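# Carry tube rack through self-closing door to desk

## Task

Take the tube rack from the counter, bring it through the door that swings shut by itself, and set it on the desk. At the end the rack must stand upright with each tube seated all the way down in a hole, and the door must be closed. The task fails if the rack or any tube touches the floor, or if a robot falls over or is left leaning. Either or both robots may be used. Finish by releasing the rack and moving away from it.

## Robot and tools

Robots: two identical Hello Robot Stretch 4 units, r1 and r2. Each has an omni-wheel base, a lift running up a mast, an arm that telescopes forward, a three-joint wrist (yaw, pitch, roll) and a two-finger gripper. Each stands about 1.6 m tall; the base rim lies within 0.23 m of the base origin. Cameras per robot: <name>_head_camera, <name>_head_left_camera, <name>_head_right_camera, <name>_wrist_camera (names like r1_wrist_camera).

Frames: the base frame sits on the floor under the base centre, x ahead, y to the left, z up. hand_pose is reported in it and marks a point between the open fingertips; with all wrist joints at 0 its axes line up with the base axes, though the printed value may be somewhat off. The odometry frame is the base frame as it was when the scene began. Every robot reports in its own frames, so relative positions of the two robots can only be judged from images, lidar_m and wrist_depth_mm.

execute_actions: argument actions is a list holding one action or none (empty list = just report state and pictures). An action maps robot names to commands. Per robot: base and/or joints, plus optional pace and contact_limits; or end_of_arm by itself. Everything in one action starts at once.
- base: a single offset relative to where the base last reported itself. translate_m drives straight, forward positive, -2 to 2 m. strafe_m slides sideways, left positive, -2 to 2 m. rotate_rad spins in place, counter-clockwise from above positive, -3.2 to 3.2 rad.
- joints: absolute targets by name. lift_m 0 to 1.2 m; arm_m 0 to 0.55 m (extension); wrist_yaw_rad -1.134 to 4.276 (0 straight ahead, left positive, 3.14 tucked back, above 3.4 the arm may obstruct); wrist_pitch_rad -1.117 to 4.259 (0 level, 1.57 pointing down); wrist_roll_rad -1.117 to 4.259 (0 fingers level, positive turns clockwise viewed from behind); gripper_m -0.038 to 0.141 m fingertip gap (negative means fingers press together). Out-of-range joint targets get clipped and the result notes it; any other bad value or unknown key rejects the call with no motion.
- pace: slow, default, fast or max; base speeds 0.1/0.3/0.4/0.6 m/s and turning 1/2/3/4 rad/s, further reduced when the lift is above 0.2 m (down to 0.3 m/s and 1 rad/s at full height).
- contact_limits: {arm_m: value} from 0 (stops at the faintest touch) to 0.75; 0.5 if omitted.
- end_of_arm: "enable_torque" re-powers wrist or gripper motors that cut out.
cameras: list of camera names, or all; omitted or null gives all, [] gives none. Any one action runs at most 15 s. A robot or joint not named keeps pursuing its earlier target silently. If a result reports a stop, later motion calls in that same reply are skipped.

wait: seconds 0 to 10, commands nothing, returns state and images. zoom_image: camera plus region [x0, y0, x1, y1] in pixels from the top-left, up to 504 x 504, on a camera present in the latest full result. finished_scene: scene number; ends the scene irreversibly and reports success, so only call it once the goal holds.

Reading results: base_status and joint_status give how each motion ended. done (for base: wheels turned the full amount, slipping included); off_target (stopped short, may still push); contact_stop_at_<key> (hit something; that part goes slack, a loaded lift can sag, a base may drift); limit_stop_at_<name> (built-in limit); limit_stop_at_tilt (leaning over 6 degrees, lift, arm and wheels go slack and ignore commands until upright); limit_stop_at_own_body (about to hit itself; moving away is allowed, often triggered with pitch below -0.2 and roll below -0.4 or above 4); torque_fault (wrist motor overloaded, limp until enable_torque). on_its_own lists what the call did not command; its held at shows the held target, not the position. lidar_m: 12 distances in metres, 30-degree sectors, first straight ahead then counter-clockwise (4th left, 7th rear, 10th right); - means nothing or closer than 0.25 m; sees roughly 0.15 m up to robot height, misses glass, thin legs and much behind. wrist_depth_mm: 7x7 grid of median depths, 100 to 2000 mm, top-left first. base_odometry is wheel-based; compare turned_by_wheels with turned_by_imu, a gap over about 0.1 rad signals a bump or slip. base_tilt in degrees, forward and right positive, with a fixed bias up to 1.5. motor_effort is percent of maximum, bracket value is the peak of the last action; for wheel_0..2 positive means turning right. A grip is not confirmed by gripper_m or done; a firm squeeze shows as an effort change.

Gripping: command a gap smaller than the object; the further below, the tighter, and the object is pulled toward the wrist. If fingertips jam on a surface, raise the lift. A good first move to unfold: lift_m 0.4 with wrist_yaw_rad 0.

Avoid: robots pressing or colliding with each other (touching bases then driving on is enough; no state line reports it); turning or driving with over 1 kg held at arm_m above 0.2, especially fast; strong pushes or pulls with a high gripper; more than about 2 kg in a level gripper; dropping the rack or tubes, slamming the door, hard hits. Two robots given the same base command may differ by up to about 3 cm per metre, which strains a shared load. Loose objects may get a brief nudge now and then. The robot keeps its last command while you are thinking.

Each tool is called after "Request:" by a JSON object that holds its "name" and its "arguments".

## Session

Request:
{"name": "execute_actions", "arguments": {"actions": []}}

Scene clock: 0.00 s.
r1.base_odometry: x=+0.000 y=+0.000 heading=+0.000 (m, m, rad; r1's odometry frame)
r1.turned_by_wheels: +0.000 (rad since the last result)
r1.turned_by_imu: +0.000 (rad since the last result)
r1.base_tilt: forward=-0.2 right=+0.0 (deg)
r1.lidar_m: 0.74 0.85 1.41 1.66 1.89 2.33 1.33 1.12 0.89 0.87 0.99 0.76
r1.base_status: not commanded
r1.joint_positions: lift_m=+0.281 arm_m=+0.000 wrist_yaw_rad=+3.137 wrist_pitch_rad=+0.010 wrist_roll_rad=+0.018 gripper_m=+0.057
r1.joint_status: not commanded
r1.motor_effort: lift_m=+20 arm_m=-1 wrist_yaw_rad=-3 wrist_pitch_rad=-6 wrist_roll_rad=+2 gripper_m=-3 wheel_0=+0 wheel_1=+0 wheel_2=+0 (%)
r1.hand_pose: x=-0.1174 y=+0.0889 z=+0.4566 quat_wxyz=(+0.003, -0.005, +0.009, +1.000) (m; r1's base frame)
r1.wrist_depth_mm: - 145 145 - - - - / - 110 144 - - - - / - 116 145 - - - - / 147 145 208 1708 - - - / 223 1464 - - - - - / 222 1430 200 1464 198 1756 1756 / 225 1025 1182 - 1182 1098 1160
r2.base_odometry: x=+0.000 y=+0.000 heading=+0.000 (m, m, rad; r2's odometry frame)
r2.turned_by_wheels: +0.000 (rad since the last result)
r2.turned_by_imu: +0.000 (rad since the last result)
r2.base_tilt: forward=+0.5 right=+0.2 (deg)
r2.lidar_m: 0.81 0.68 0.64 0.69 0.98 1.28 2.41 1.99 1.91 1.09 0.81 0.76
r2.base_status: not commanded
r2.joint_positions: lift_m=+0.248 arm_m=+0.002 wrist_yaw_rad=+3.123 wrist_pitch_rad=-0.009 wrist_roll_rad=-0.017 gripper_m=+0.057
r2.joint_status: not commanded
r2.motor_effort: lift_m=+18 arm_m=-1 wrist_yaw_rad=+1 wrist_pitch_rad=-7 wrist_roll_rad=-1 gripper_m=-3 wheel_0=+0 wheel_1=+0 wheel_2=+0 (%)
r2.hand_pose: x=-0.1136 y=+0.0927 z=+0.4287 quat_wxyz=(+0.009, +0.004, -0.009, +1.000) (m; r2's base frame)
r2.wrist_depth_mm: - 138 263 - - - 1983 / - 114 138 - - - 1983 / - 115 138 - - - 1983 / 106 138 188 - - - 1921 / 211 - - - - 1537 - / 226 1808 199 1618 196 1281 1464 / 223 1160 1042 153 1078 931 1042
pictures: r1_head_camera, r1_head_left_camera, r1_head_right_camera, r1_wrist_camera, r2_head_camera, r2_head_left_camera, r2_head_right_camera, r2_wrist_camera
Images, in order (width x height): r1_head_camera 420x560, r1_head_left_camera 420x672, r1_head_right_camera 420x672, r1_wrist_camera 616x392, r2_head_camera 420x560, r2_head_left_camera 420x672, r2_head_right_camera 420x672, r2_wrist_camera 616x392.

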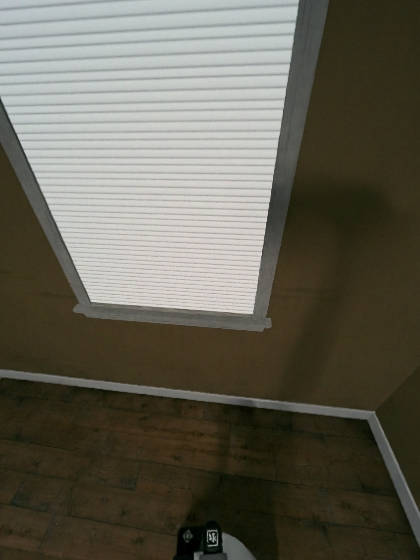

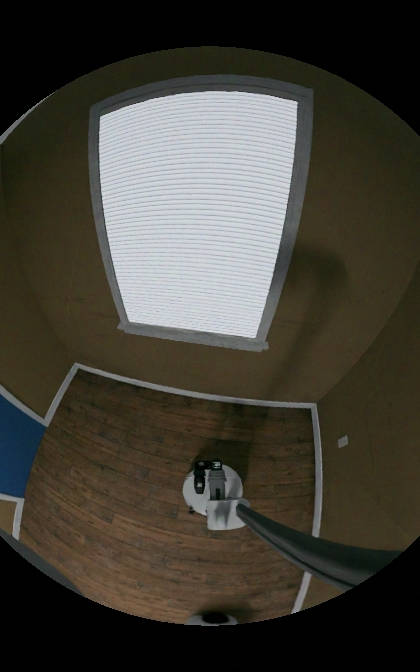

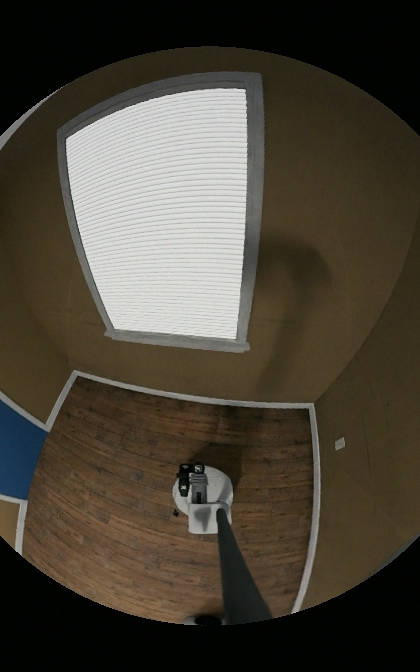

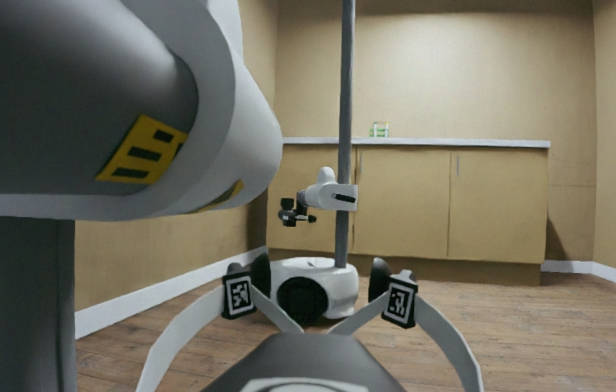

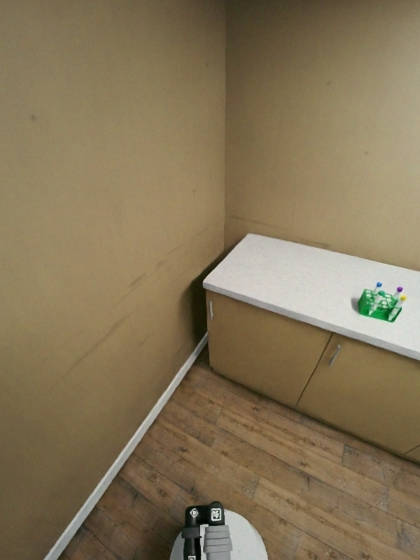

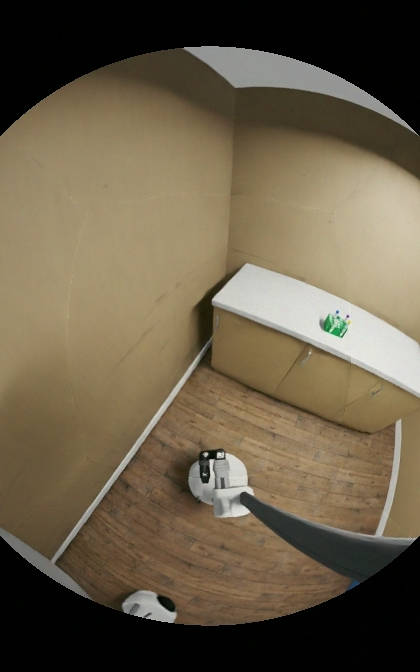

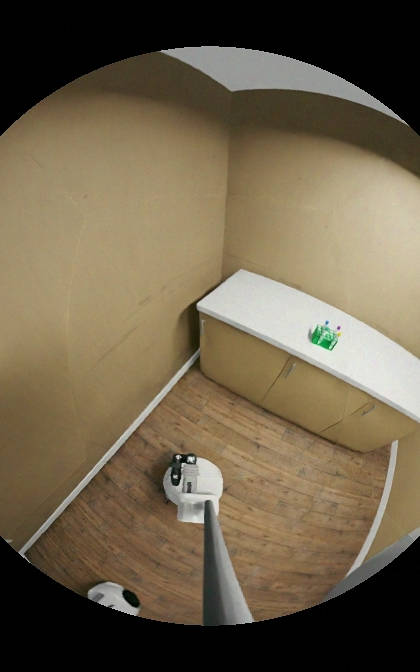

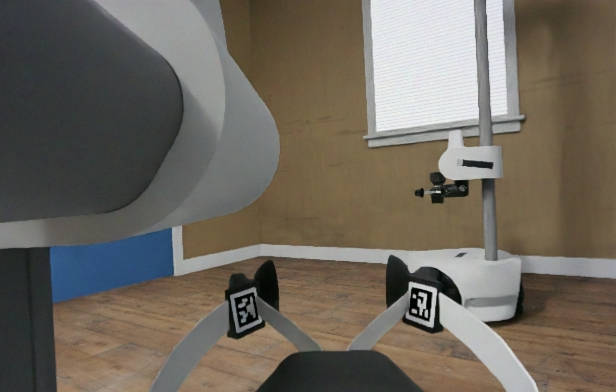

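Request:
{"name": "execute_actions", "arguments": {"actions": [{"r1":{"base":{"rotate_rad":1.42},"joints":{"lift_m":0.85,"wrist_yaw_rad":-0.53,"gripper_m":0.08},"pace":"fast"},"r2":{"base":{"rotate_rad":-0.55},"joints":{"lift_m":0.95,"wrist_yaw_rad":-0.1,"wrist_pitch_rad":0.1,"gripper_m":0.141},"pace":"fast"}}], "cameras": ["r1_head_camera","r1_wrist_camera","r2_head_camera","r2_wrist_camera"]}}

Scene clock: 4.83 s.
r1.base_odometry: x=+0.000 y=+0.000 heading=+1.420 (m, m, rad; r1's odometry frame)
r1.turned_by_wheels: +1.420 (rad since the last result)
r1.turned_by_imu: +1.435 (rad since the last result)
r1.base_tilt: forward=-0.2 right=+0.0 (deg)
r1.lidar_m: 1.64 1.76 2.37 1.30 1.25 0.95 0.89 0.91 0.82 0.74 0.78 1.16
r1.base_status: done
r1.joint_positions: lift_m=+0.850 arm_m=+0.000 wrist_yaw_rad=-0.530 wrist_pitch_rad=+0.010 wrist_roll_rad=+0.018 gripper_m=+0.080
r1.joint_status: all done
r1.motor_effort: lift_m=+22(23) arm_m=-1(1) wrist_yaw_rad=-1(10) wrist_pitch_rad=-5(4) wrist_roll_rad=+3(2) gripper_m=-2(4) wheel_0=+0(8) wheel_1=+0(6) wheel_2=+1(9) (%)
r1.hand_pose: x=+0.3755 y=-0.2212 z=+1.0253 quat_wxyz=(+0.965, +0.010, +0.002, -0.262) (m; r1's base frame)
r1.wrist_depth_mm: 1255 1366 1537 1618 1098 798 654 / 1255 1397 1537 1708 1078 798 654 / 1255 1366 1499 1618 1098 778 661 / 1255 1397 1537 1618 1078 768 661 / 1308 1430 1499 1576 1060 768 640 / 1281 1397 219 1499 196 759 640 / 1308 1366 1537 - 1008 723 615
r2.base_odometry: x=+0.000 y=+0.000 heading=-0.550 (m, m, rad; r2's odometry frame)
r2.turned_by_wheels: -0.550 (rad since the last result)
r2.turned_by_imu: -0.551 (rad since the last result)
r2.base_tilt: forward=+0.5 right=+0.1 (deg)
r2.lidar_m: 0.76 0.81 0.69 0.65 0.70 0.97 1.30 1.44 1.99 1.91 1.11 0.80
r2.base_status: done
r2.joint_positions: lift_m=+0.950 arm_m=+0.002 wrist_yaw_rad=-0.100 wrist_pitch_rad=+0.102 wrist_roll_rad=-0.017 gripper_m=+0.141
r2.joint_status: all done
r2.motor_effort: lift_m=+22(25) arm_m=-1(1) wrist_yaw_rad=+0(8) wrist_pitch_rad=-6(6) wrist_roll_rad=+1(2) gripper_m=+0(1) wheel_0=+1(8) wheel_1=+1(7) wheel_2=+1(5) (%)
r2.hand_pose: x=+0.4501 y=-0.1155 z=+1.0985 quat_wxyz=(+0.997, -0.006, +0.051, -0.049) (m; r2's base frame)
r2.wrist_depth_mm: 1118 1138 1138 1160 1160 1182 1182 / 1138 1138 1160 1160 1182 1229 1229 / 1182 1182 1182 1205 1229 1205 1229 / 1160 1182 1205 1205 1255 1229 1255 / 1160 1060 1025 976 778 904 866 / 699 597 216 634 615 189 621 / 615 609 621 142 634 627 640
pictures: r1_head_camera, r1_wrist_camera, r2_head_camera, r2_wrist_camera
Images, in order (width x height): r1_head_camera 420x560, r1_wrist_camera 616x392, r2_head_camera 420x560, r2_wrist_camera 616x392.

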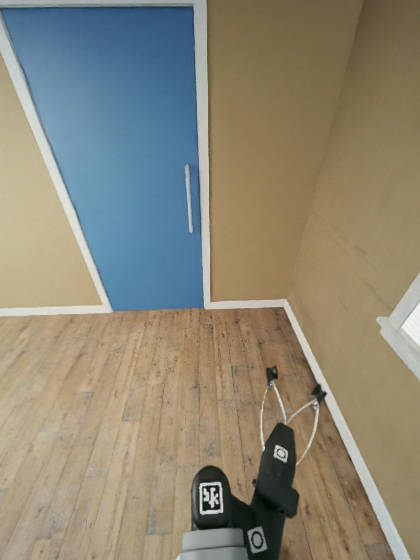

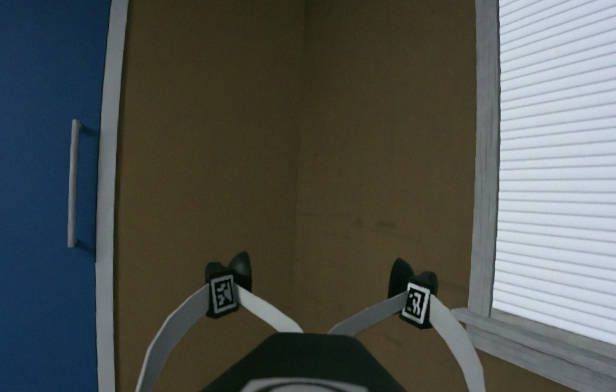

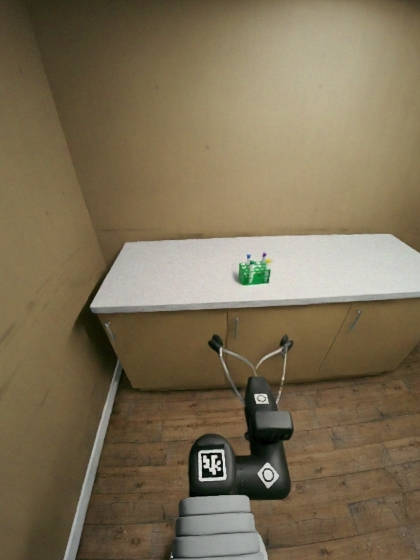

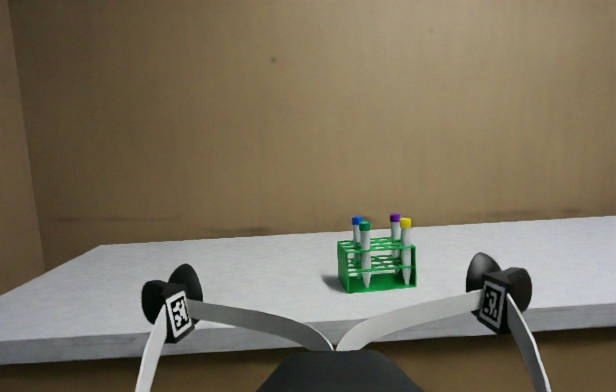

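Request:
{"name": "execute_actions", "arguments": {"actions": [{"r1":{"base":{"rotate_rad":0.06},"pace":"fast"},"r2":{"base":{"rotate_rad":0.12},"pace":"fast"}}], "cameras": []}}

Request:
{"name": "execute_actions", "arguments": {"actions": [{"r1":{"base":{"translate_m":0.77},"joints":{"arm_m":0.2},"pace":"fast"},"r2":{"base":{"strafe_m":-0.22},"joints":{"arm_m":0.22,"lift_m":0.9},"pace":"fast"}}], "cameras": ["r2_wrist_camera","r2_head_camera"]}}

Request:
{"name": "execute_actions", "arguments": {"actions": [{"r1":{"base":{"strafe_m":0.22},"joints":{"arm_m":0.3},"pace":"fast"},"r2":{"joints":{"lift_m":0.85}}}], "cameras": ["r1_head_camera","r1_wrist_camera","r2_wrist_camera"]}}

Scene clock: 10.07 s.
r1.base_odometry: x=+0.000 y=+0.000 heading=+1.480 (m, m, rad; r1's odometry frame)
r1.turned_by_wheels: +0.060 (rad since the last result)
r1.turned_by_imu: +0.061 (rad since the last result)
r1.base_tilt: forward=-0.2 right=-0.1 (deg)
r1.lidar_m: 1.63 1.82 2.34 1.31 1.19 0.90 0.88 0.96 0.79 0.74 0.80 1.22
r1.base_status: done
r1.joint_positions: lift_m=+0.850 arm_m=+0.000 wrist_yaw_rad=-0.530 wrist_pitch_rad=+0.010 wrist_roll_rad=+0.018 gripper_m=+0.080
r1.joint_status: not commanded
r1.motor_effort: lift_m=+22(22) arm_m=-1(1) wrist_yaw_rad=-2(2) wrist_pitch_rad=-6(5) wrist_roll_rad=+0(0) gripper_m=+0(3) wheel_0=+0(5) wheel_1=+0(2) wheel_2=+1(4) (%)
r1.hand_pose: x=+0.3754 y=-0.2212 z=+1.0253 quat_wxyz=(+0.965, +0.010, +0.002, -0.262) (m; r1's base frame)
r1.wrist_depth_mm: 1281 1366 1499 1661 1205 866 683 / 1281 1397 1537 1618 1205 854 699 / 1281 1366 1537 1661 1182 878 691 / 1255 1397 1537 1618 1182 854 699 / 1281 1397 1464 1618 1138 842 683 / 1281 1366 219 1576 196 809 668 / 1308 1366 1537 - 1078 768 647
r2.base_odometry: x=+0.000 y=+0.000 heading=-0.430 (m, m, rad; r2's odometry frame)
r2.turned_by_wheels: +0.120 (rad since the last result)
r2.turned_by_imu: +0.121 (rad since the last result)
r2.base_tilt: forward=+0.5 right=+0.2 (deg)
r2.lidar_m: 0.75 0.83 0.69 0.65 0.70 1.09 1.30 2.48 1.94 1.91 0.99 0.80
r2.base_status: done
r2.joint_positions: lift_m=+0.950 arm_m=+0.002 wrist_yaw_rad=-0.100 wrist_pitch_rad=+0.102 wrist_roll_rad=-0.017 gripper_m=+0.141
r2.joint_status: not commanded
r2.motor_effort: lift_m=+22(22) arm_m=-1(1) wrist_yaw_rad=+1(0) wrist_pitch_rad=-6(6) wrist_roll_rad=+1(0) gripper_m=-1(1) wheel_0=-2(4) wheel_1=-1(4) wheel_2=-1(4) (%)
r2.hand_pose: x=+0.4501 y=-0.1156 z=+1.0985 quat_wxyz=(+0.997, -0.006, +0.051, -0.049) (m; r2's base frame)
r2.wrist_depth_mm: 1025 1182 1138 1160 1138 1118 1098 / 1025 1182 1182 1182 1138 1138 1098 / 1008 1229 1205 1182 1138 1160 1138 / 1008 1255 1229 1229 1182 1182 1138 / 991 1205 1008 960 788 723 866 / 707 621 217 640 621 189 591 / 661 640 627 142 603 591 585
pictures: none
No camera images: the call's "cameras" was empty. Leave "cameras" out to get every camera's image.

Scene clock: 13.53 s.
r1.base_odometry: x=+0.070 y=+0.767 heading=+1.480 (m, m, rad; r1's odometry frame)
r1.turned_by_wheels: +0.000 (rad since the last result)
r1.turned_by_imu: -0.001 (rad since the last result)
r1.base_tilt: forward=-0.3 right=+0.0 (deg)
r1.lidar_m: 0.85 0.96 1.47 2.20 1.44 1.69 1.65 1.12 0.84 0.80 0.91 0.94
r1.base_status: done
r1.joint_positions: lift_m=+0.850 arm_m=+0.199 wrist_yaw_rad=-0.530 wrist_pitch_rad=+0.009 wrist_roll_rad=+0.018 gripper_m=+0.080
r1.joint_status: all done
r1.motor_effort: lift_m=+22(22) arm_m=+5(6) wrist_yaw_rad=-3(0) wrist_pitch_rad=-5(7) wrist_roll_rad=+1(1) gripper_m=-3(2) wheel_0=-1(5) wheel_1=-1(6) wheel_2=+1(9) (%)
r1.hand_pose: x=+0.5748 y=-0.2212 z=+1.0253 quat_wxyz=(+0.965, +0.010, +0.002, -0.262) (m; r1's base frame)
r1.wrist_depth_mm: 462 504 559 615 683 778 750 / 455 508 559 609 691 778 759 / 459 504 564 615 683 788 768 / 459 512 564 615 691 788 768 / 462 508 554 621 683 778 759 / 466 508 218 621 197 798 750 / 469 504 564 - 715 798 741
r2.base_odometry: x=-0.092 y=-0.200 heading=-0.430 (m, m, rad; r2's odometry frame)
r2.turned_by_wheels: +0.000 (rad since the last result)
r2.turned_by_imu: +0.003 (rad since the last result)
r2.base_tilt: forward=+0.5 right=+0.2 (deg)
r2.lidar_m: 0.74 0.81 0.88 0.88 0.97 1.47 1.58 1.43 1.72 1.70 0.98 0.74
r2.base_status: done
r2.joint_positions: lift_m=+0.900 arm_m=+0.219 wrist_yaw_rad=-0.100 wrist_pitch_rad=+0.102 wrist_roll_rad=-0.017 gripper_m=+0.141
r2.joint_status: all done
r2.motor_effort: lift_m=+15(20) arm_m=+4(5) wrist_yaw_rad=+0(0) wrist_pitch_rad=-6(7) wrist_roll_rad=+0(0) gripper_m=+3(0) wheel_0=+1(8) wheel_1=+3(10) wheel_2=-1(2) (%)
r2.hand_pose: x=+0.6670 y=-0.1156 z=+1.0490 quat_wxyz=(+0.997, -0.006, +0.051, -0.049) (m; r2's base frame)
r2.wrist_depth_mm: 960 960 931 917 904 891 878 / 991 960 976 946 917 904 891 / 991 991 960 946 931 931 917 / 1042 1008 991 960 976 931 917 / 904 854 820 647 676 723 699 / 559 473 216 469 436 189 473 / 407 379 389 142 373 362 349
pictures: r2_head_camera, r2_wrist_camera
Images, in order (width x height): r2_head_camera 420x560, r2_wrist_camera 616x392.

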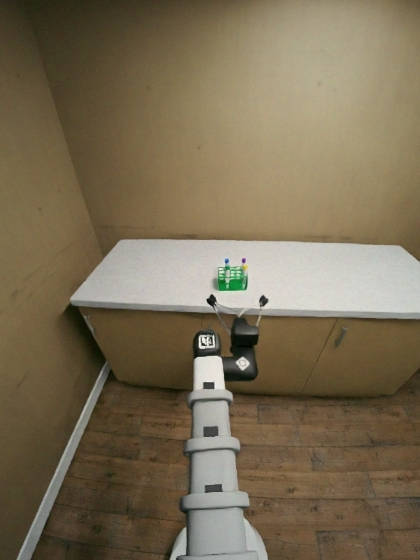

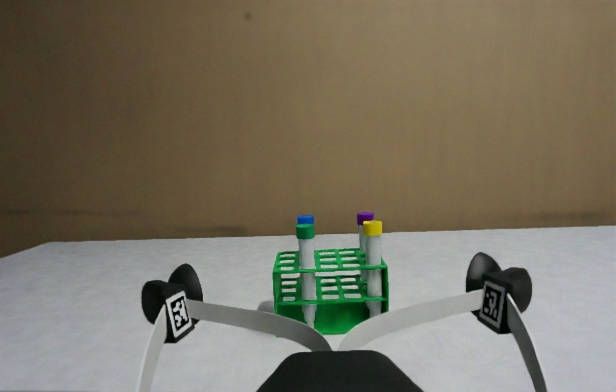

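Scene clock: 15.40 s.
r1.base_odometry: x=-0.149 y=+0.787 heading=+1.480 (m, m, rad; r1's odometry frame)
r1.turned_by_wheels: +0.000 (rad since the last result)
r1.turned_by_imu: +0.000 (rad since the last result)
r1.base_tilt: forward=-0.3 right=+0.0 (deg)
r1.lidar_m: 0.93 1.02 1.47 2.00 1.25 1.68 1.64 1.42 1.08 1.03 1.13 0.90
r1.base_status: done
r1.joint_positions: lift_m=+0.850 arm_m=+0.299 wrist_yaw_rad=-0.530 wrist_pitch_rad=+0.009 wrist_roll_rad=+0.018 gripper_m=+0.080
r1.joint_status: all done
r1.motor_effort: lift_m=+21(21) arm_m=+5(5) wrist_yaw_rad=-2(2) wrist_pitch_rad=-7(6) wrist_roll_rad=+1(1) gripper_m=-2(2) wheel_0=+1(10) wheel_1=+0(10) wheel_2=+0(2) (%)
r1.hand_pose: x=+0.6748 y=-0.2212 z=+1.0254 quat_wxyz=(+0.965, +0.010, +0.002, -0.262) (m; r1's base frame)
r1.wrist_depth_mm: 402 436 469 521 580 661 759 / 402 436 473 521 591 668 750 / 407 439 473 521 585 668 750 / 404 439 473 530 591 661 759 / 407 439 469 521 580 668 778 / 410 445 220 517 196 683 778 / 410 430 480 - 603 683 778
r2.base_odometry: x=-0.092 y=-0.200 heading=-0.430 (m, m, rad; r2's odometry frame)
r2.turned_by_wheels: +0.000 (rad since the last result)
r2.turned_by_imu: +0.000 (rad since the last result)
r2.base_tilt: forward=+0.5 right=+0.2 (deg)
r2.lidar_m: 0.74 0.82 0.89 0.87 0.94 1.45 2.33 1.26 1.74 1.67 0.96 0.76
r2.base_status: not commanded
r2.joint_positions: lift_m=+0.850 arm_m=+0.219 wrist_yaw_rad=-0.100 wrist_pitch_rad=+0.102 wrist_roll_rad=-0.017 gripper_m=+0.141
r2.joint_status: all done
r2.motor_effort: lift_m=+13(12) arm_m=+4(4) wrist_yaw_rad=+1(1) wrist_pitch_rad=-7(6) wrist_roll_rad=+1(0) gripper_m=+0(0) wheel_0=+1(1) wheel_1=+2(2) wheel_2=-1(1) (%)
r2.hand_pose: x=+0.6670 y=-0.1156 z=+0.9992 quat_wxyz=(+0.997, -0.006, +0.051, -0.049) (m; r2's base frame)
r2.wrist_depth_mm: 960 946 917 904 904 891 891 / 991 976 946 931 917 904 891 / 991 976 976 960 917 917 917 / 1025 991 991 960 946 946 917 / 683 647 627 500 512 549 530 / 430 366 216 392 382 189 362 / 355 347 340 142 322 319 312
pictures: r1_head_camera, r1_wrist_camera, r2_wrist_camera
Images, in order (width x height): r1_head_camera 420x560, r1_wrist_camera 616x392, r2_wrist_camera 616x392.

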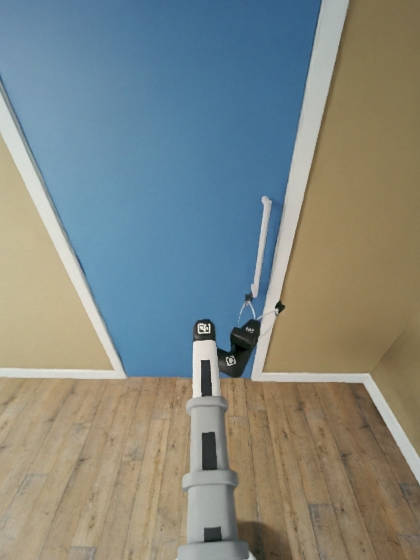

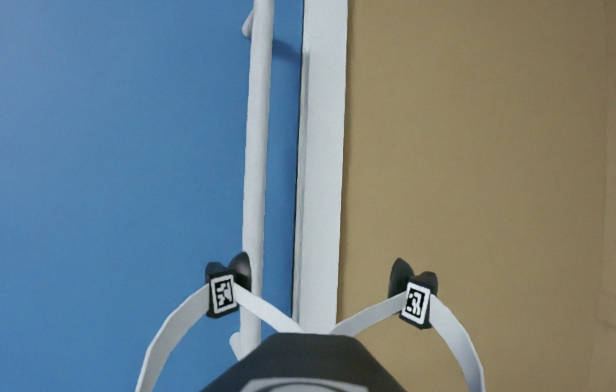

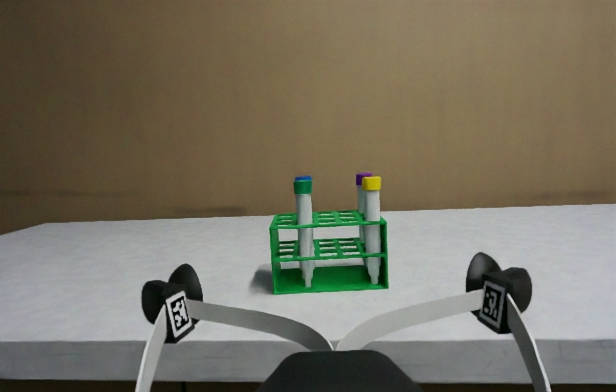

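Request:
{"name": "execute_actions", "arguments": {"actions": [{"r1":{"base":{"translate_m":0.17},"joints":{"lift_m":0.88}},"r2":{"joints":{"lift_m":0.81,"arm_m":0.39}}}], "cameras": ["r1_wrist_camera","r2_wrist_camera"]}}

Scene clock: 20.50 s.
r1.base_odometry: x=-0.134 y=+0.956 heading=+1.480 (m, m, rad; r1's odometry frame)
r1.turned_by_wheels: +0.000 (rad since the last result)
r1.turned_by_imu: +0.000 (rad since the last result)
r1.base_tilt: forward=-0.1 right=+0.0 (deg)
r1.lidar_m: 0.77 0.83 1.20 1.97 1.32 1.85 1.79 1.42 1.08 1.07 1.06 0.74
r1.base_status: done
r1.joint_positions: lift_m=+0.880 arm_m=+0.299 wrist_yaw_rad=-0.530 wrist_pitch_rad=+0.009 wrist_roll_rad=+0.018 gripper_m=+0.080
r1.joint_status: all done
r1.motor_effort: lift_m=+22(22) arm_m=+5(5) wrist_yaw_rad=-2(3) wrist_pitch_rad=-5(7) wrist_roll_rad=+1(1) gripper_m=-1(1) wheel_0=+0(5) wheel_1=+1(3) wheel_2=+1(7) (%)
r1.hand_pose: x=+0.6748 y=-0.2212 z=+1.0553 quat_wxyz=(+0.965, +0.010, +0.002, -0.262) (m; r1's base frame)
r1.wrist_depth_mm: 263 282 312 327 373 436 484 / 263 285 314 330 373 430 488 / 263 285 314 332 375 436 492 / 265 286 315 336 375 436 492 / 265 287 307 338 370 436 492 / 266 287 219 279 197 439 500 / 267 279 312 - 379 445 500
r2.base_odometry: x=-0.092 y=-0.200 heading=-0.430 (m, m, rad; r2's odometry frame)
r2.turned_by_wheels: +0.000 (rad since the last result)
r2.turned_by_imu: +0.001 (rad since the last result)
r2.base_tilt: forward=+0.5 right=+0.2 (deg)
r2.lidar_m: 0.76 0.82 0.90 0.87 0.97 1.47 2.34 1.33 1.71 1.69 0.96 0.76
r2.base_status: not commanded
r2.joint_positions: lift_m=+0.810 arm_m=+0.389 wrist_yaw_rad=-0.100 wrist_pitch_rad=+0.102 wrist_roll_rad=-0.017 gripper_m=+0.141
r2.joint_status: all done
r2.motor_effort: lift_m=+13(16) arm_m=+4(6) wrist_yaw_rad=+0(1) wrist_pitch_rad=-7(7) wrist_roll_rad=+1(1) gripper_m=+1(1) wheel_0=+1(1) wheel_1=+2(2) wheel_2=-1(1) (%)
r2.hand_pose: x=+0.8370 y=-0.1156 z=+0.9591 quat_wxyz=(+0.997, -0.006, +0.051, -0.049) (m; r2's base frame)
r2.wrist_depth_mm: 788 788 768 750 741 723 723 / 820 798 788 778 750 741 723 / 831 820 798 778 759 759 750 / 854 831 798 279 272 768 759 / 512 488 455 276 312 404 399 / 319 273 216 270 264 189 272 / 232 216 223 142 213 208 197
pictures: r1_wrist_camera, r2_wrist_camera
Images, in order (width x height): r1_wrist_camera 616x392, r2_wrist_camera 616x392.

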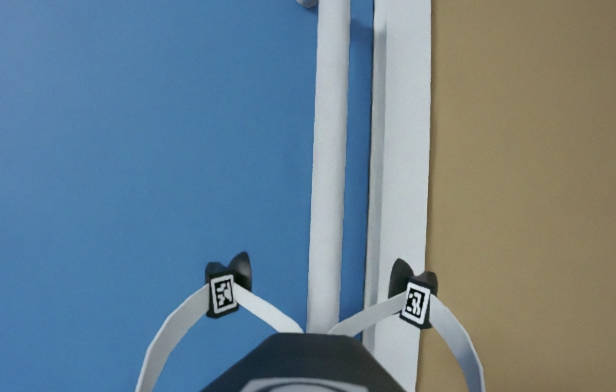

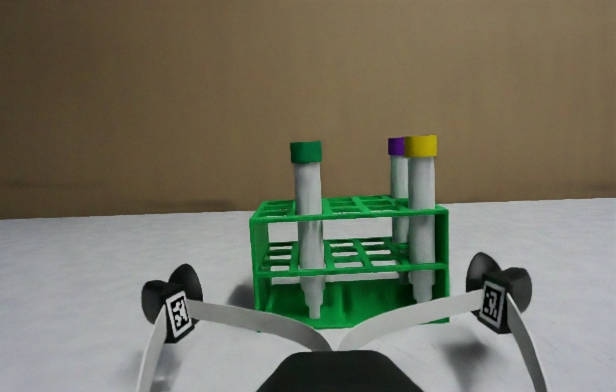

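Request:
{"name": "execute_actions", "arguments": {"actions": [{"r1":{"base":{"strafe_m":-0.035},"joints":{"arm_m":0.365,"gripper_m":0.07},"pace":"slow"},"r2":{"base":{"strafe_m":-0.016},"joints":{"lift_m":0.799,"arm_m":0.445},"pace":"slow"}}], "cameras": ["r1_wrist_camera","r2_wrist_camera"]}}

Request:
{"name": "execute_actions", "arguments": {"actions": [{"r1":{"joints":{"gripper_m":-0.038}},"r2":{"joints":{"gripper_m":0.06}}}], "cameras": ["r1_wrist_camera","r2_wrist_camera"]}}

Scene clock: 24.67 s.
r1.base_odometry: x=-0.099 y=+0.953 heading=+1.480 (m, m, rad; r1's odometry frame)
r1.turned_by_wheels: +0.000 (rad since the last result)
r1.turned_by_imu: +0.001 (rad since the last result)
r1.base_tilt: forward=-0.2 right=-0.1 (deg)
r1.lidar_m: 0.76 0.81 1.21 2.04 1.35 1.86 1.81 1.36 1.04 1.03 1.04 0.73
r1.base_status: done
r1.joint_positions: lift_m=+0.880 arm_m=+0.364 wrist_yaw_rad=-0.530 wrist_pitch_rad=+0.009 wrist_roll_rad=+0.018 gripper_m=+0.070
r1.joint_status: all done
r1.motor_effort: lift_m=+22(22) arm_m=+5(3) wrist_yaw_rad=+0(0) wrist_pitch_rad=-9(6) wrist_roll_rad=+2(2) gripper_m=-3(1) wheel_0=+1(4) wheel_1=-1(3) wheel_2=+0(0) (%)
r1.hand_pose: x=+0.7397 y=-0.2212 z=+1.0553 quat_wxyz=(+0.965, +0.010, +0.002, -0.262) (m; r1's base frame)
r1.wrist_depth_mm: 208 222 245 258 293 340 382 / 208 225 246 260 296 342 382 / 208 225 247 263 297 342 387 / 209 227 248 263 294 343 387 / 208 227 244 262 296 345 389 / 208 227 206 202 197 347 389 / 210 221 246 - 298 351 394
r2.base_odometry: x=-0.098 y=-0.214 heading=-0.430 (m, m, rad; r2's odometry frame)
r2.turned_by_wheels: +0.000 (rad since the last result)
r2.turned_by_imu: +0.001 (rad since the last result)
r2.base_tilt: forward=+0.5 right=+0.2 (deg)
r2.lidar_m: 0.75 0.83 0.90 0.88 0.97 1.47 2.32 1.36 1.71 1.67 0.95 0.75
r2.base_status: done
r2.joint_positions: lift_m=+0.799 arm_m=+0.444 wrist_yaw_rad=-0.100 wrist_pitch_rad=+0.102 wrist_roll_rad=-0.017 gripper_m=+0.141
r2.joint_status: all done
r2.motor_effort: lift_m=+13(16) arm_m=+5(2) wrist_yaw_rad=+0(0) wrist_pitch_rad=-7(6) wrist_roll_rad=+0(0) gripper_m=+2(0) wheel_0=+2(5) wheel_1=+0(4) wheel_2=+0(2) (%)
r2.hand_pose: x=+0.8920 y=-0.1156 z=+0.9482 quat_wxyz=(+0.997, -0.006, +0.051, -0.049) (m; r2's base frame)
r2.wrist_depth_mm: 741 723 707 707 691 683 668 / 759 741 732 715 699 691 676 / 768 750 741 723 249 707 691 / 768 759 741 200 242 707 707 / 462 439 247 234 247 216 362 / 291 249 204 207 196 189 247 / 210 198 201 142 194 189 182
pictures: r1_wrist_camera, r2_wrist_camera
Images, in order (width x height): r1_wrist_camera 616x392, r2_wrist_camera 616x392.

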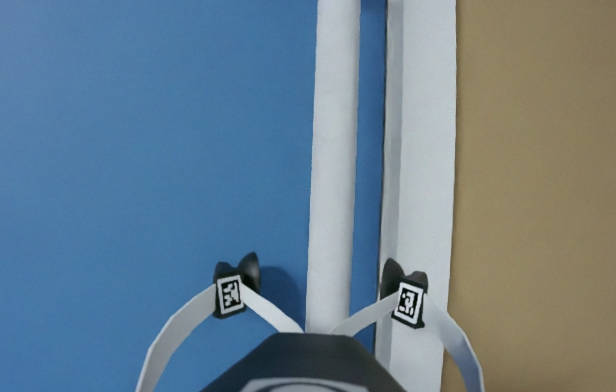

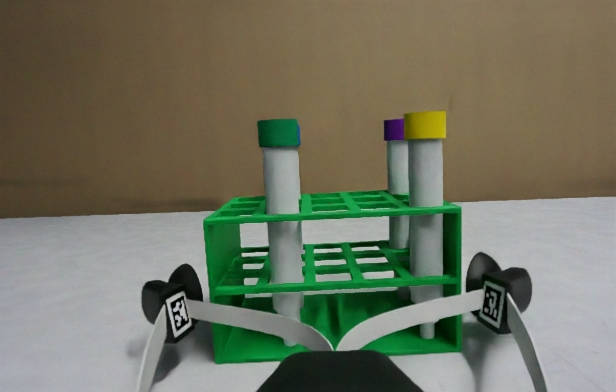

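Scene clock: 26.50 s.
r1.base_odometry: x=-0.099 y=+0.953 heading=+1.479 (m, m, rad; r1's odometry frame)
r1.turned_by_wheels: -0.001 (rad since the last result)
r1.turned_by_imu: -0.001 (rad since the last result)
r1.base_tilt: forward=-0.2 right=+0.0 (deg)
r1.lidar_m: 0.76 0.83 1.19 2.01 1.35 1.87 1.80 1.37 1.06 1.03 1.06 0.71
r1.base_status: not commanded
r1.joint_positions: lift_m=+0.880 arm_m=+0.364 wrist_yaw_rad=-0.537 wrist_pitch_rad=+0.009 wrist_roll_rad=+0.018 gripper_m=-0.038
r1.joint_status: all done
r1.on_its_own: wrist_yaw_rad is at rest, and its effort (+18) is outside its rest range (-13 to +13)
r1.motor_effort: lift_m=+22(22) arm_m=+3(5) wrist_yaw_rad=+18(20) wrist_pitch_rad=-4(6) wrist_roll_rad=+2(2) gripper_m=-18(19) wheel_0=-7(7) wheel_1=-3(3) wheel_2=-5(4) (%)
r1.hand_pose: x=+0.7385 y=-0.2226 z=+1.0553 quat_wxyz=(+0.964, +0.010, +0.002, -0.265) (m; r1's base frame)
r1.wrist_depth_mm: 197 211 232 245 287 351 392 / 195 213 232 246 289 349 392 / 197 213 233 247 290 347 397 / 198 214 235 247 294 347 397 / 198 216 236 190 291 349 402 / 198 211 184 187 181 353 399 / 200 209 233 - 298 338 404
r2.base_odometry: x=-0.098 y=-0.214 heading=-0.430 (m, m, rad; r2's odometry frame)
r2.turned_by_wheels: +0.000 (rad since the last result)
r2.turned_by_imu: +0.000 (rad since the last result)
r2.base_tilt: forward=+0.5 right=+0.2 (deg)
r2.lidar_m: 0.74 0.82 0.92 0.89 0.98 1.49 2.32 1.36 1.71 1.67 0.97 0.75
r2.base_status: not commanded
r2.joint_positions: lift_m=+0.799 arm_m=+0.444 wrist_yaw_rad=-0.100 wrist_pitch_rad=+0.103 wrist_roll_rad=-0.017 gripper_m=+0.061
r2.joint_status: all done
r2.motor_effort: lift_m=+13(13) arm_m=+4(4) wrist_yaw_rad=+0(1) wrist_pitch_rad=-8(9) wrist_roll_rad=+1(1) gripper_m=-25(23) wheel_0=+2(2) wheel_1=+0(0) wheel_2=+0(0) (%)
r2.hand_pose: x=+0.8919 y=-0.1156 z=+0.9479 quat_wxyz=(+0.997, -0.006, +0.052, -0.049) (m; r2's base frame)
r2.wrist_depth_mm: 741 723 715 699 691 683 668 / 759 741 723 715 707 683 676 / 768 759 741 707 229 707 691 / 788 759 750 196 195 707 707 / 462 436 233 204 226 307 359 / 287 262 188 189 217 174 244 / 209 186 182 186 173 179 177
pictures: r1_wrist_camera, r2_wrist_camera
Images, in order (width x height): r1_wrist_camera 616x392, r2_wrist_camera 616x392.

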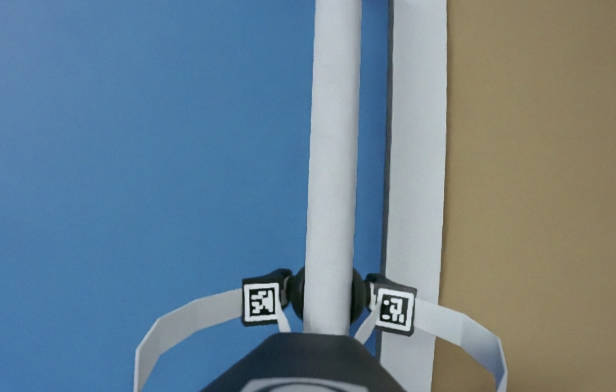

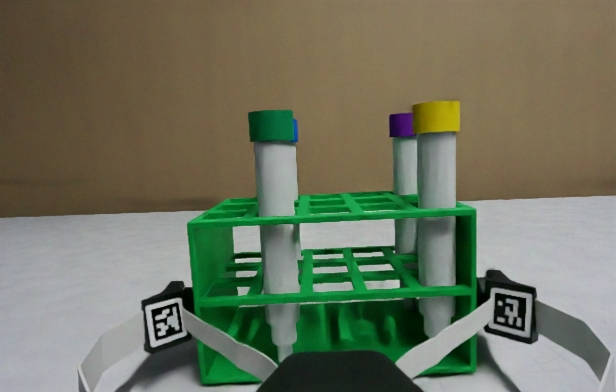

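Request:
{"name": "execute_actions", "arguments": {"actions": [{"r1":{"base":{"translate_m":-0.16},"pace":"slow"},"r2":{"joints":{"lift_m":0.87},"pace":"slow"}}], "cameras": ["r1_wrist_camera"]}}

Request:
{"name": "execute_actions", "arguments": {"actions": [{"r1":{"base":{"strafe_m":0.08},"joints":{"arm_m":0.215},"pace":"slow"},"r2":{"base":{"rotate_rad":-0.07},"joints":{"arm_m":0.005,"wrist_pitch_rad":0.05}}}], "cameras": ["r1_wrist_camera","r2_head_right_camera"]}}

Scene clock: 33.40 s.
r1.base_odometry: x=-0.114 y=+0.794 heading=+1.481 (m, m, rad; r1's odometry frame)
r1.turned_by_wheels: +0.003 (rad since the last result)
r1.turned_by_imu: +0.005 (rad since the last result)
r1.base_tilt: forward=-0.1 right=+0.0 (deg)
r1.lidar_m: 0.72 0.94 1.48 2.04 1.28 1.69 1.65 1.36 1.01 1.01 1.11 0.79
r1.base_status: done
r1.joint_positions: lift_m=+0.880 arm_m=+0.364 wrist_yaw_rad=-0.511 wrist_pitch_rad=+0.009 wrist_roll_rad=+0.018 gripper_m=-0.038
r1.joint_status: not commanded
r1.on_its_own: wrist_yaw_rad is at rest, and its effort (-54) is outside its rest range (-13 to +13)
r1.motor_effort: lift_m=+22(22) arm_m=+3(3) wrist_yaw_rad=-54(55) wrist_pitch_rad=-6(6) wrist_roll_rad=+1(1) gripper_m=-13(17) wheel_0=+13(12) wheel_1=+6(7) wheel_2=+15(15) (%)
r1.hand_pose: x=+0.7441 y=-0.2174 z=+1.0553 quat_wxyz=(+0.967, +0.010, +0.002, -0.253) (m; r1's base frame)
r1.wrist_depth_mm: 224 233 243 180 477 535 597 / 224 233 243 181 477 535 597 / 225 233 243 183 477 530 591 / 226 234 244 186 480 539 597 / 226 233 245 183 480 539 603 / 225 230 182 182 183 539 603 / 226 235 243 - 492 549 609
r2.base_odometry: x=-0.098 y=-0.214 heading=-0.430 (m, m, rad; r2's odometry frame)
r2.turned_by_wheels: +0.000 (rad since the last result)
r2.turned_by_imu: +0.001 (rad since the last result)
r2.base_tilt: forward=+0.5 right=+0.1 (deg)
r2.lidar_m: 0.75 0.80 0.91 0.89 0.97 1.48 2.32 1.25 1.71 1.66 0.93 0.74
r2.base_status: not commanded
r2.joint_positions: lift_m=+0.870 arm_m=+0.444 wrist_yaw_rad=-0.100 wrist_pitch_rad=+0.103 wrist_roll_rad=-0.017 gripper_m=+0.061
r2.joint_status: all done
r2.motor_effort: lift_m=+22(24) arm_m=+4(4) wrist_yaw_rad=+1(2) wrist_pitch_rad=-9(9) wrist_roll_rad=+0(1) gripper_m=-24(24) wheel_0=+2(2) wheel_1=+0(0) wheel_2=+0(0) (%)
r2.hand_pose: x=+0.8919 y=-0.1156 z=+1.0181 quat_wxyz=(+0.997, -0.006, +0.052, -0.049) (m; r2's base frame)
r2.wrist_depth_mm: 732 715 707 707 683 676 676 / 750 741 732 715 699 691 683 / 778 759 741 732 229 699 699 / 788 768 759 196 194 723 707 / 788 715 232 205 225 504 585 / 469 430 188 190 218 174 402 / 343 304 191 186 195 293 291
pictures: r1_wrist_camera
Images, in order (width x height): r1_wrist_camera 616x392.

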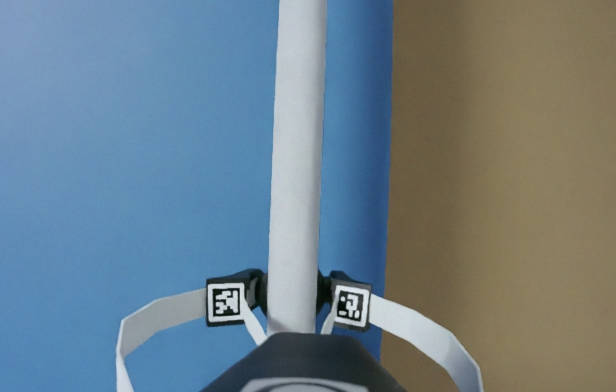

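Scene clock: 36.17 s.
r1.base_odometry: x=-0.194 y=+0.801 heading=+1.482 (m, m, rad; r1's odometry frame)
r1.turned_by_wheels: +0.001 (rad since the last result)
r1.turned_by_imu: +0.001 (rad since the last result)
r1.base_tilt: forward=-0.1 right=+0.0 (deg)
r1.lidar_m: 0.64 0.86 1.47 1.72 1.20 1.68 1.64 1.50 1.11 1.07 1.18 0.56
r1.base_status: done
r1.joint_positions: lift_m=+0.880 arm_m=+0.216 wrist_yaw_rad=-0.520 wrist_pitch_rad=+0.010 wrist_roll_rad=+0.018 gripper_m=-0.038
r1.joint_status: all done
r1.on_its_own: wrist_yaw_rad is at rest, and its effort (-31) is outside its rest range (-13 to +13)
r1.motor_effort: lift_m=+22(22) arm_m=-7(9) wrist_yaw_rad=-31(54) wrist_pitch_rad=-6(6) wrist_roll_rad=+1(0) gripper_m=-15(17) wheel_0=+4(11) wheel_1=+1(9) wheel_2=+7(14) (%)
r1.hand_pose: x=+0.5942 y=-0.2191 z=+1.0552 quat_wxyz=(+0.966, +0.010, +0.002, -0.257) (m; r1's base frame)
r1.wrist_depth_mm: 248 247 246 177 243 750 842 / 249 247 245 174 243 750 854 / 248 248 246 174 245 750 842 / 249 248 246 174 243 750 842 / 250 248 246 176 244 750 854 / 250 247 185 171 182 768 842 / 250 248 248 - 243 768 878
r2.base_odometry: x=-0.099 y=-0.214 heading=-0.500 (m, m, rad; r2's odometry frame)
r2.turned_by_wheels: -0.070 (rad since the last result)
r2.turned_by_imu: -0.070 (rad since the last result)
r2.base_tilt: forward=+0.5 right=+0.2 (deg)
r2.lidar_m: 0.40 0.80 0.92 0.89 0.94 1.38 2.34 1.21 1.75 1.68 0.98 0.44
r2.base_status: done
r2.joint_positions: lift_m=+0.870 arm_m=+0.006 wrist_yaw_rad=-0.100 wrist_pitch_rad=+0.054 wrist_roll_rad=-0.017 gripper_m=+0.061
r2.joint_status: all done
r2.motor_effort: lift_m=+23(23) arm_m=-4(4) wrist_yaw_rad=+1(2) wrist_pitch_rad=-11(15) wrist_roll_rad=-1(2) gripper_m=-26(25) wheel_0=+1(6) wheel_1=+0(4) wheel_2=-1(5) (%)
r2.hand_pose: x=+0.4545 y=-0.1158 z=+1.0323 quat_wxyz=(+0.998, -0.007, +0.027, -0.050) (m; r2's base frame)
r2.wrist_depth_mm: 1138 1138 1160 1118 1118 1138 1138 / 1160 1138 1138 1138 1138 1138 1182 / 1205 1182 1205 1160 229 1182 1160 / 1182 1205 1160 195 193 1160 1160 / 976 931 232 205 225 603 732 / 554 549 189 189 217 174 530 / 580 580 191 187 193 559 559
pictures: r1_wrist_camera, r2_head_right_camera
Images, in order (width x height): r1_wrist_camera 616x392, r2_head_right_camera 420x672.

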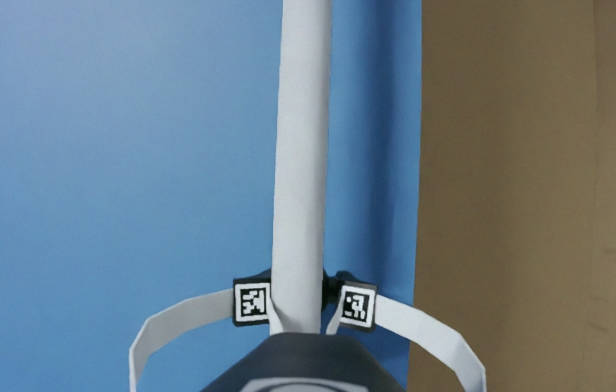

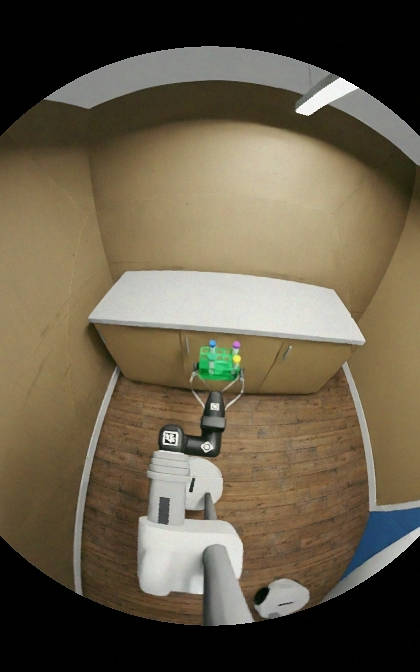

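Request:
{"name": "execute_actions", "arguments": {"actions": [{"r1":{"base":{"strafe_m":0.125},"joints":{"arm_m":0.075},"pace":"slow"},"r2":{"base":{"strafe_m":0.33}}}], "cameras": []}}

Request:
{"name": "execute_actions", "arguments": {"actions": [{"r1":{"base":{"strafe_m":0.1},"joints":{"arm_m":0.02,"wrist_yaw_rad":-0.63},"pace":"slow"},"r2":{"base":{"translate_m":-1.75},"pace":"fast"}}], "cameras": ["r1_wrist_camera","r1_head_left_camera"]}}

Scene clock: 40.87 s.
r1.base_odometry: x=-0.318 y=+0.812 heading=+1.483 (m, m, rad; r1's odometry frame)
r1.turned_by_wheels: +0.000 (rad since the last result)
r1.turned_by_imu: +0.000 (rad since the last result)
r1.base_tilt: forward=-0.2 right=+0.0 (deg)
r1.lidar_m: 0.55 0.89 1.49 1.83 1.28 1.36 1.62 1.66 1.23 1.21 1.25 0.45
r1.base_status: done
r1.joint_positions: lift_m=+0.880 arm_m=+0.076 wrist_yaw_rad=-0.528 wrist_pitch_rad=+0.010 wrist_roll_rad=+0.018 gripper_m=-0.038
r1.joint_status: all done
r1.motor_effort: lift_m=+22(22) arm_m=-6(9) wrist_yaw_rad=-9(35) wrist_pitch_rad=-7(6) wrist_roll_rad=+1(0) gripper_m=-16(17) wheel_0=+1(5) wheel_1=+2(5) wheel_2=+3(8) (%)
r1.hand_pose: x=+0.4522 y=-0.2208 z=+1.0552 quat_wxyz=(+0.965, +0.010, +0.002, -0.261) (m; r1's base frame)
r1.wrist_depth_mm: 301 285 265 180 236 960 1078 / 301 285 266 181 236 960 1078 / 301 283 265 179 236 976 1060 / 301 282 265 177 236 976 1078 / 301 282 264 176 236 976 1060 / 301 283 184 176 183 991 1098 / 298 282 265 - 234 960 1078
r2.base_odometry: x=+0.060 y=+0.075 heading=-0.500 (m, m, rad; r2's odometry frame)
r2.turned_by_wheels: +0.000 (rad since the last result)
r2.turned_by_imu: -0.001 (rad since the last result)
r2.base_tilt: forward=+0.5 right=+0.2 (deg)
r2.lidar_m: 0.41 0.79 0.55 0.55 0.60 0.88 2.33 1.29 1.32 2.00 1.04 0.41
r2.base_status: done
r2.joint_positions: lift_m=+0.870 arm_m=+0.006 wrist_yaw_rad=-0.100 wrist_pitch_rad=+0.054 wrist_roll_rad=-0.017 gripper_m=+0.061
r2.joint_status: not commanded
r2.motor_effort: lift_m=+22(22) arm_m=-4(4) wrist_yaw_rad=+1(2) wrist_pitch_rad=-11(11) wrist_roll_rad=-2(1) gripper_m=-27(24) wheel_0=+1(7) wheel_1=-1(9) wheel_2=-1(5) (%)
r2.hand_pose: x=+0.4545 y=-0.1158 z=+1.0324 quat_wxyz=(+0.998, -0.007, +0.027, -0.050) (m; r2's base frame)
r2.wrist_depth_mm: 1025 1160 1138 1160 1138 1160 1160 / 991 1182 1160 1160 1182 1182 1160 / 991 1182 1182 1182 229 1182 1160 / 976 1205 1182 194 194 1205 1182 / 960 931 233 204 225 615 723 / 569 564 188 188 217 174 549 / 597 597 191 186 194 585 574
pictures: none
No camera images: the call's "cameras" was empty. Leave "cameras" out to get every camera's image.

Scene clock: 46.73 s.
r1.base_odometry: x=-0.418 y=+0.821 heading=+1.483 (m, m, rad; r1's odometry frame)
r1.turned_by_wheels: +0.000 (rad since the last result)
r1.turned_by_imu: +0.001 (rad since the last result)
r1.base_tilt: forward=-0.3 right=-0.1 (deg)
r1.lidar_m: 0.51 0.95 1.50 1.73 1.88 1.67 0.86 0.87 1.33 1.31 1.28 0.35
r1.base_status: done
r1.joint_positions: lift_m=+0.880 arm_m=+0.021 wrist_yaw_rad=-0.630 wrist_pitch_rad=+0.010 wrist_roll_rad=+0.018 gripper_m=-0.038
r1.joint_status: all done
r1.motor_effort: lift_m=+22(22) arm_m=-6(13) wrist_yaw_rad=-1(66) wrist_pitch_rad=-10(9) wrist_roll_rad=+1(1) gripper_m=-18(19) wheel_0=-1(5) wheel_1=+0(6) wheel_2=+2(14) (%)
r1.hand_pose: x=+0.3735 y=-0.2405 z=+1.0552 quat_wxyz=(+0.951, +0.010, +0.002, -0.310) (m; r1's base frame)
r1.wrist_depth_mm: 309 289 267 179 235 1229 1182 / 312 287 267 177 234 1205 1182 / 309 289 267 176 236 1205 1160 / 309 286 265 175 236 1205 1160 / 309 287 266 176 234 1229 1160 / 307 287 183 173 184 1229 1138 / 307 286 266 - 231 1205 1118
r2.base_odometry: x=-1.476 y=+0.914 heading=-0.500 (m, m, rad; r2's odometry frame)
r2.turned_by_wheels: +0.000 (rad since the last result)
r2.turned_by_imu: -0.003 (rad since the last result)
r2.base_tilt: forward=+0.5 right=+0.2 (deg)
r2.lidar_m: 0.38 0.88 0.66 0.62 0.69 0.60 0.54 0.56 0.82 1.93 1.00 0.44
r2.base_status: done
r2.joint_positions: lift_m=+0.870 arm_m=+0.006 wrist_yaw_rad=-0.100 wrist_pitch_rad=+0.054 wrist_roll_rad=-0.017 gripper_m=+0.061
r2.joint_status: not commanded
r2.motor_effort: lift_m=+22(22) arm_m=-4(4) wrist_yaw_rad=+1(1) wrist_pitch_rad=-11(11) wrist_roll_rad=+0(2) gripper_m=-26(28) wheel_0=+1(5) wheel_1=-1(4) wheel_2=-1(10) (%)
r2.hand_pose: x=+0.4545 y=-0.1158 z=+1.0324 quat_wxyz=(+0.998, -0.007, +0.027, -0.050) (m; r2's base frame)
r2.wrist_depth_mm: 1118 1756 - - - - - / 1118 1661 - - - - - / 1098 1661 - - 229 - - / 1098 1661 - 197 194 - - / 1078 1576 233 204 224 - - / 1060 1308 189 189 217 174 - / 1008 1430 191 185 195 1921 1863
pictures: r1_head_left_camera, r1_wrist_camera
Images, in order (width x height): r1_head_left_camera 420x672, r1_wrist_camera 616x392.

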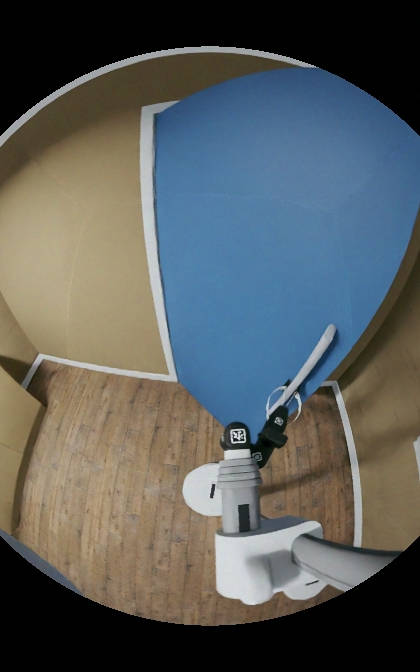

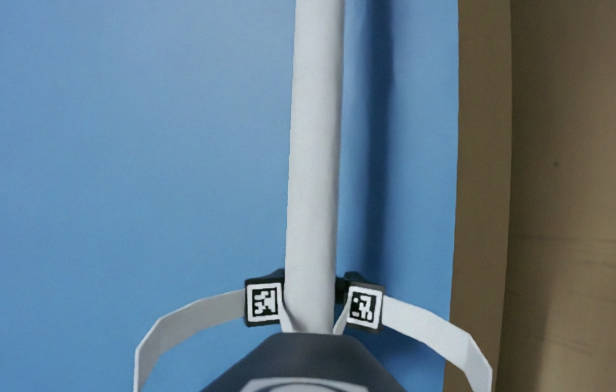

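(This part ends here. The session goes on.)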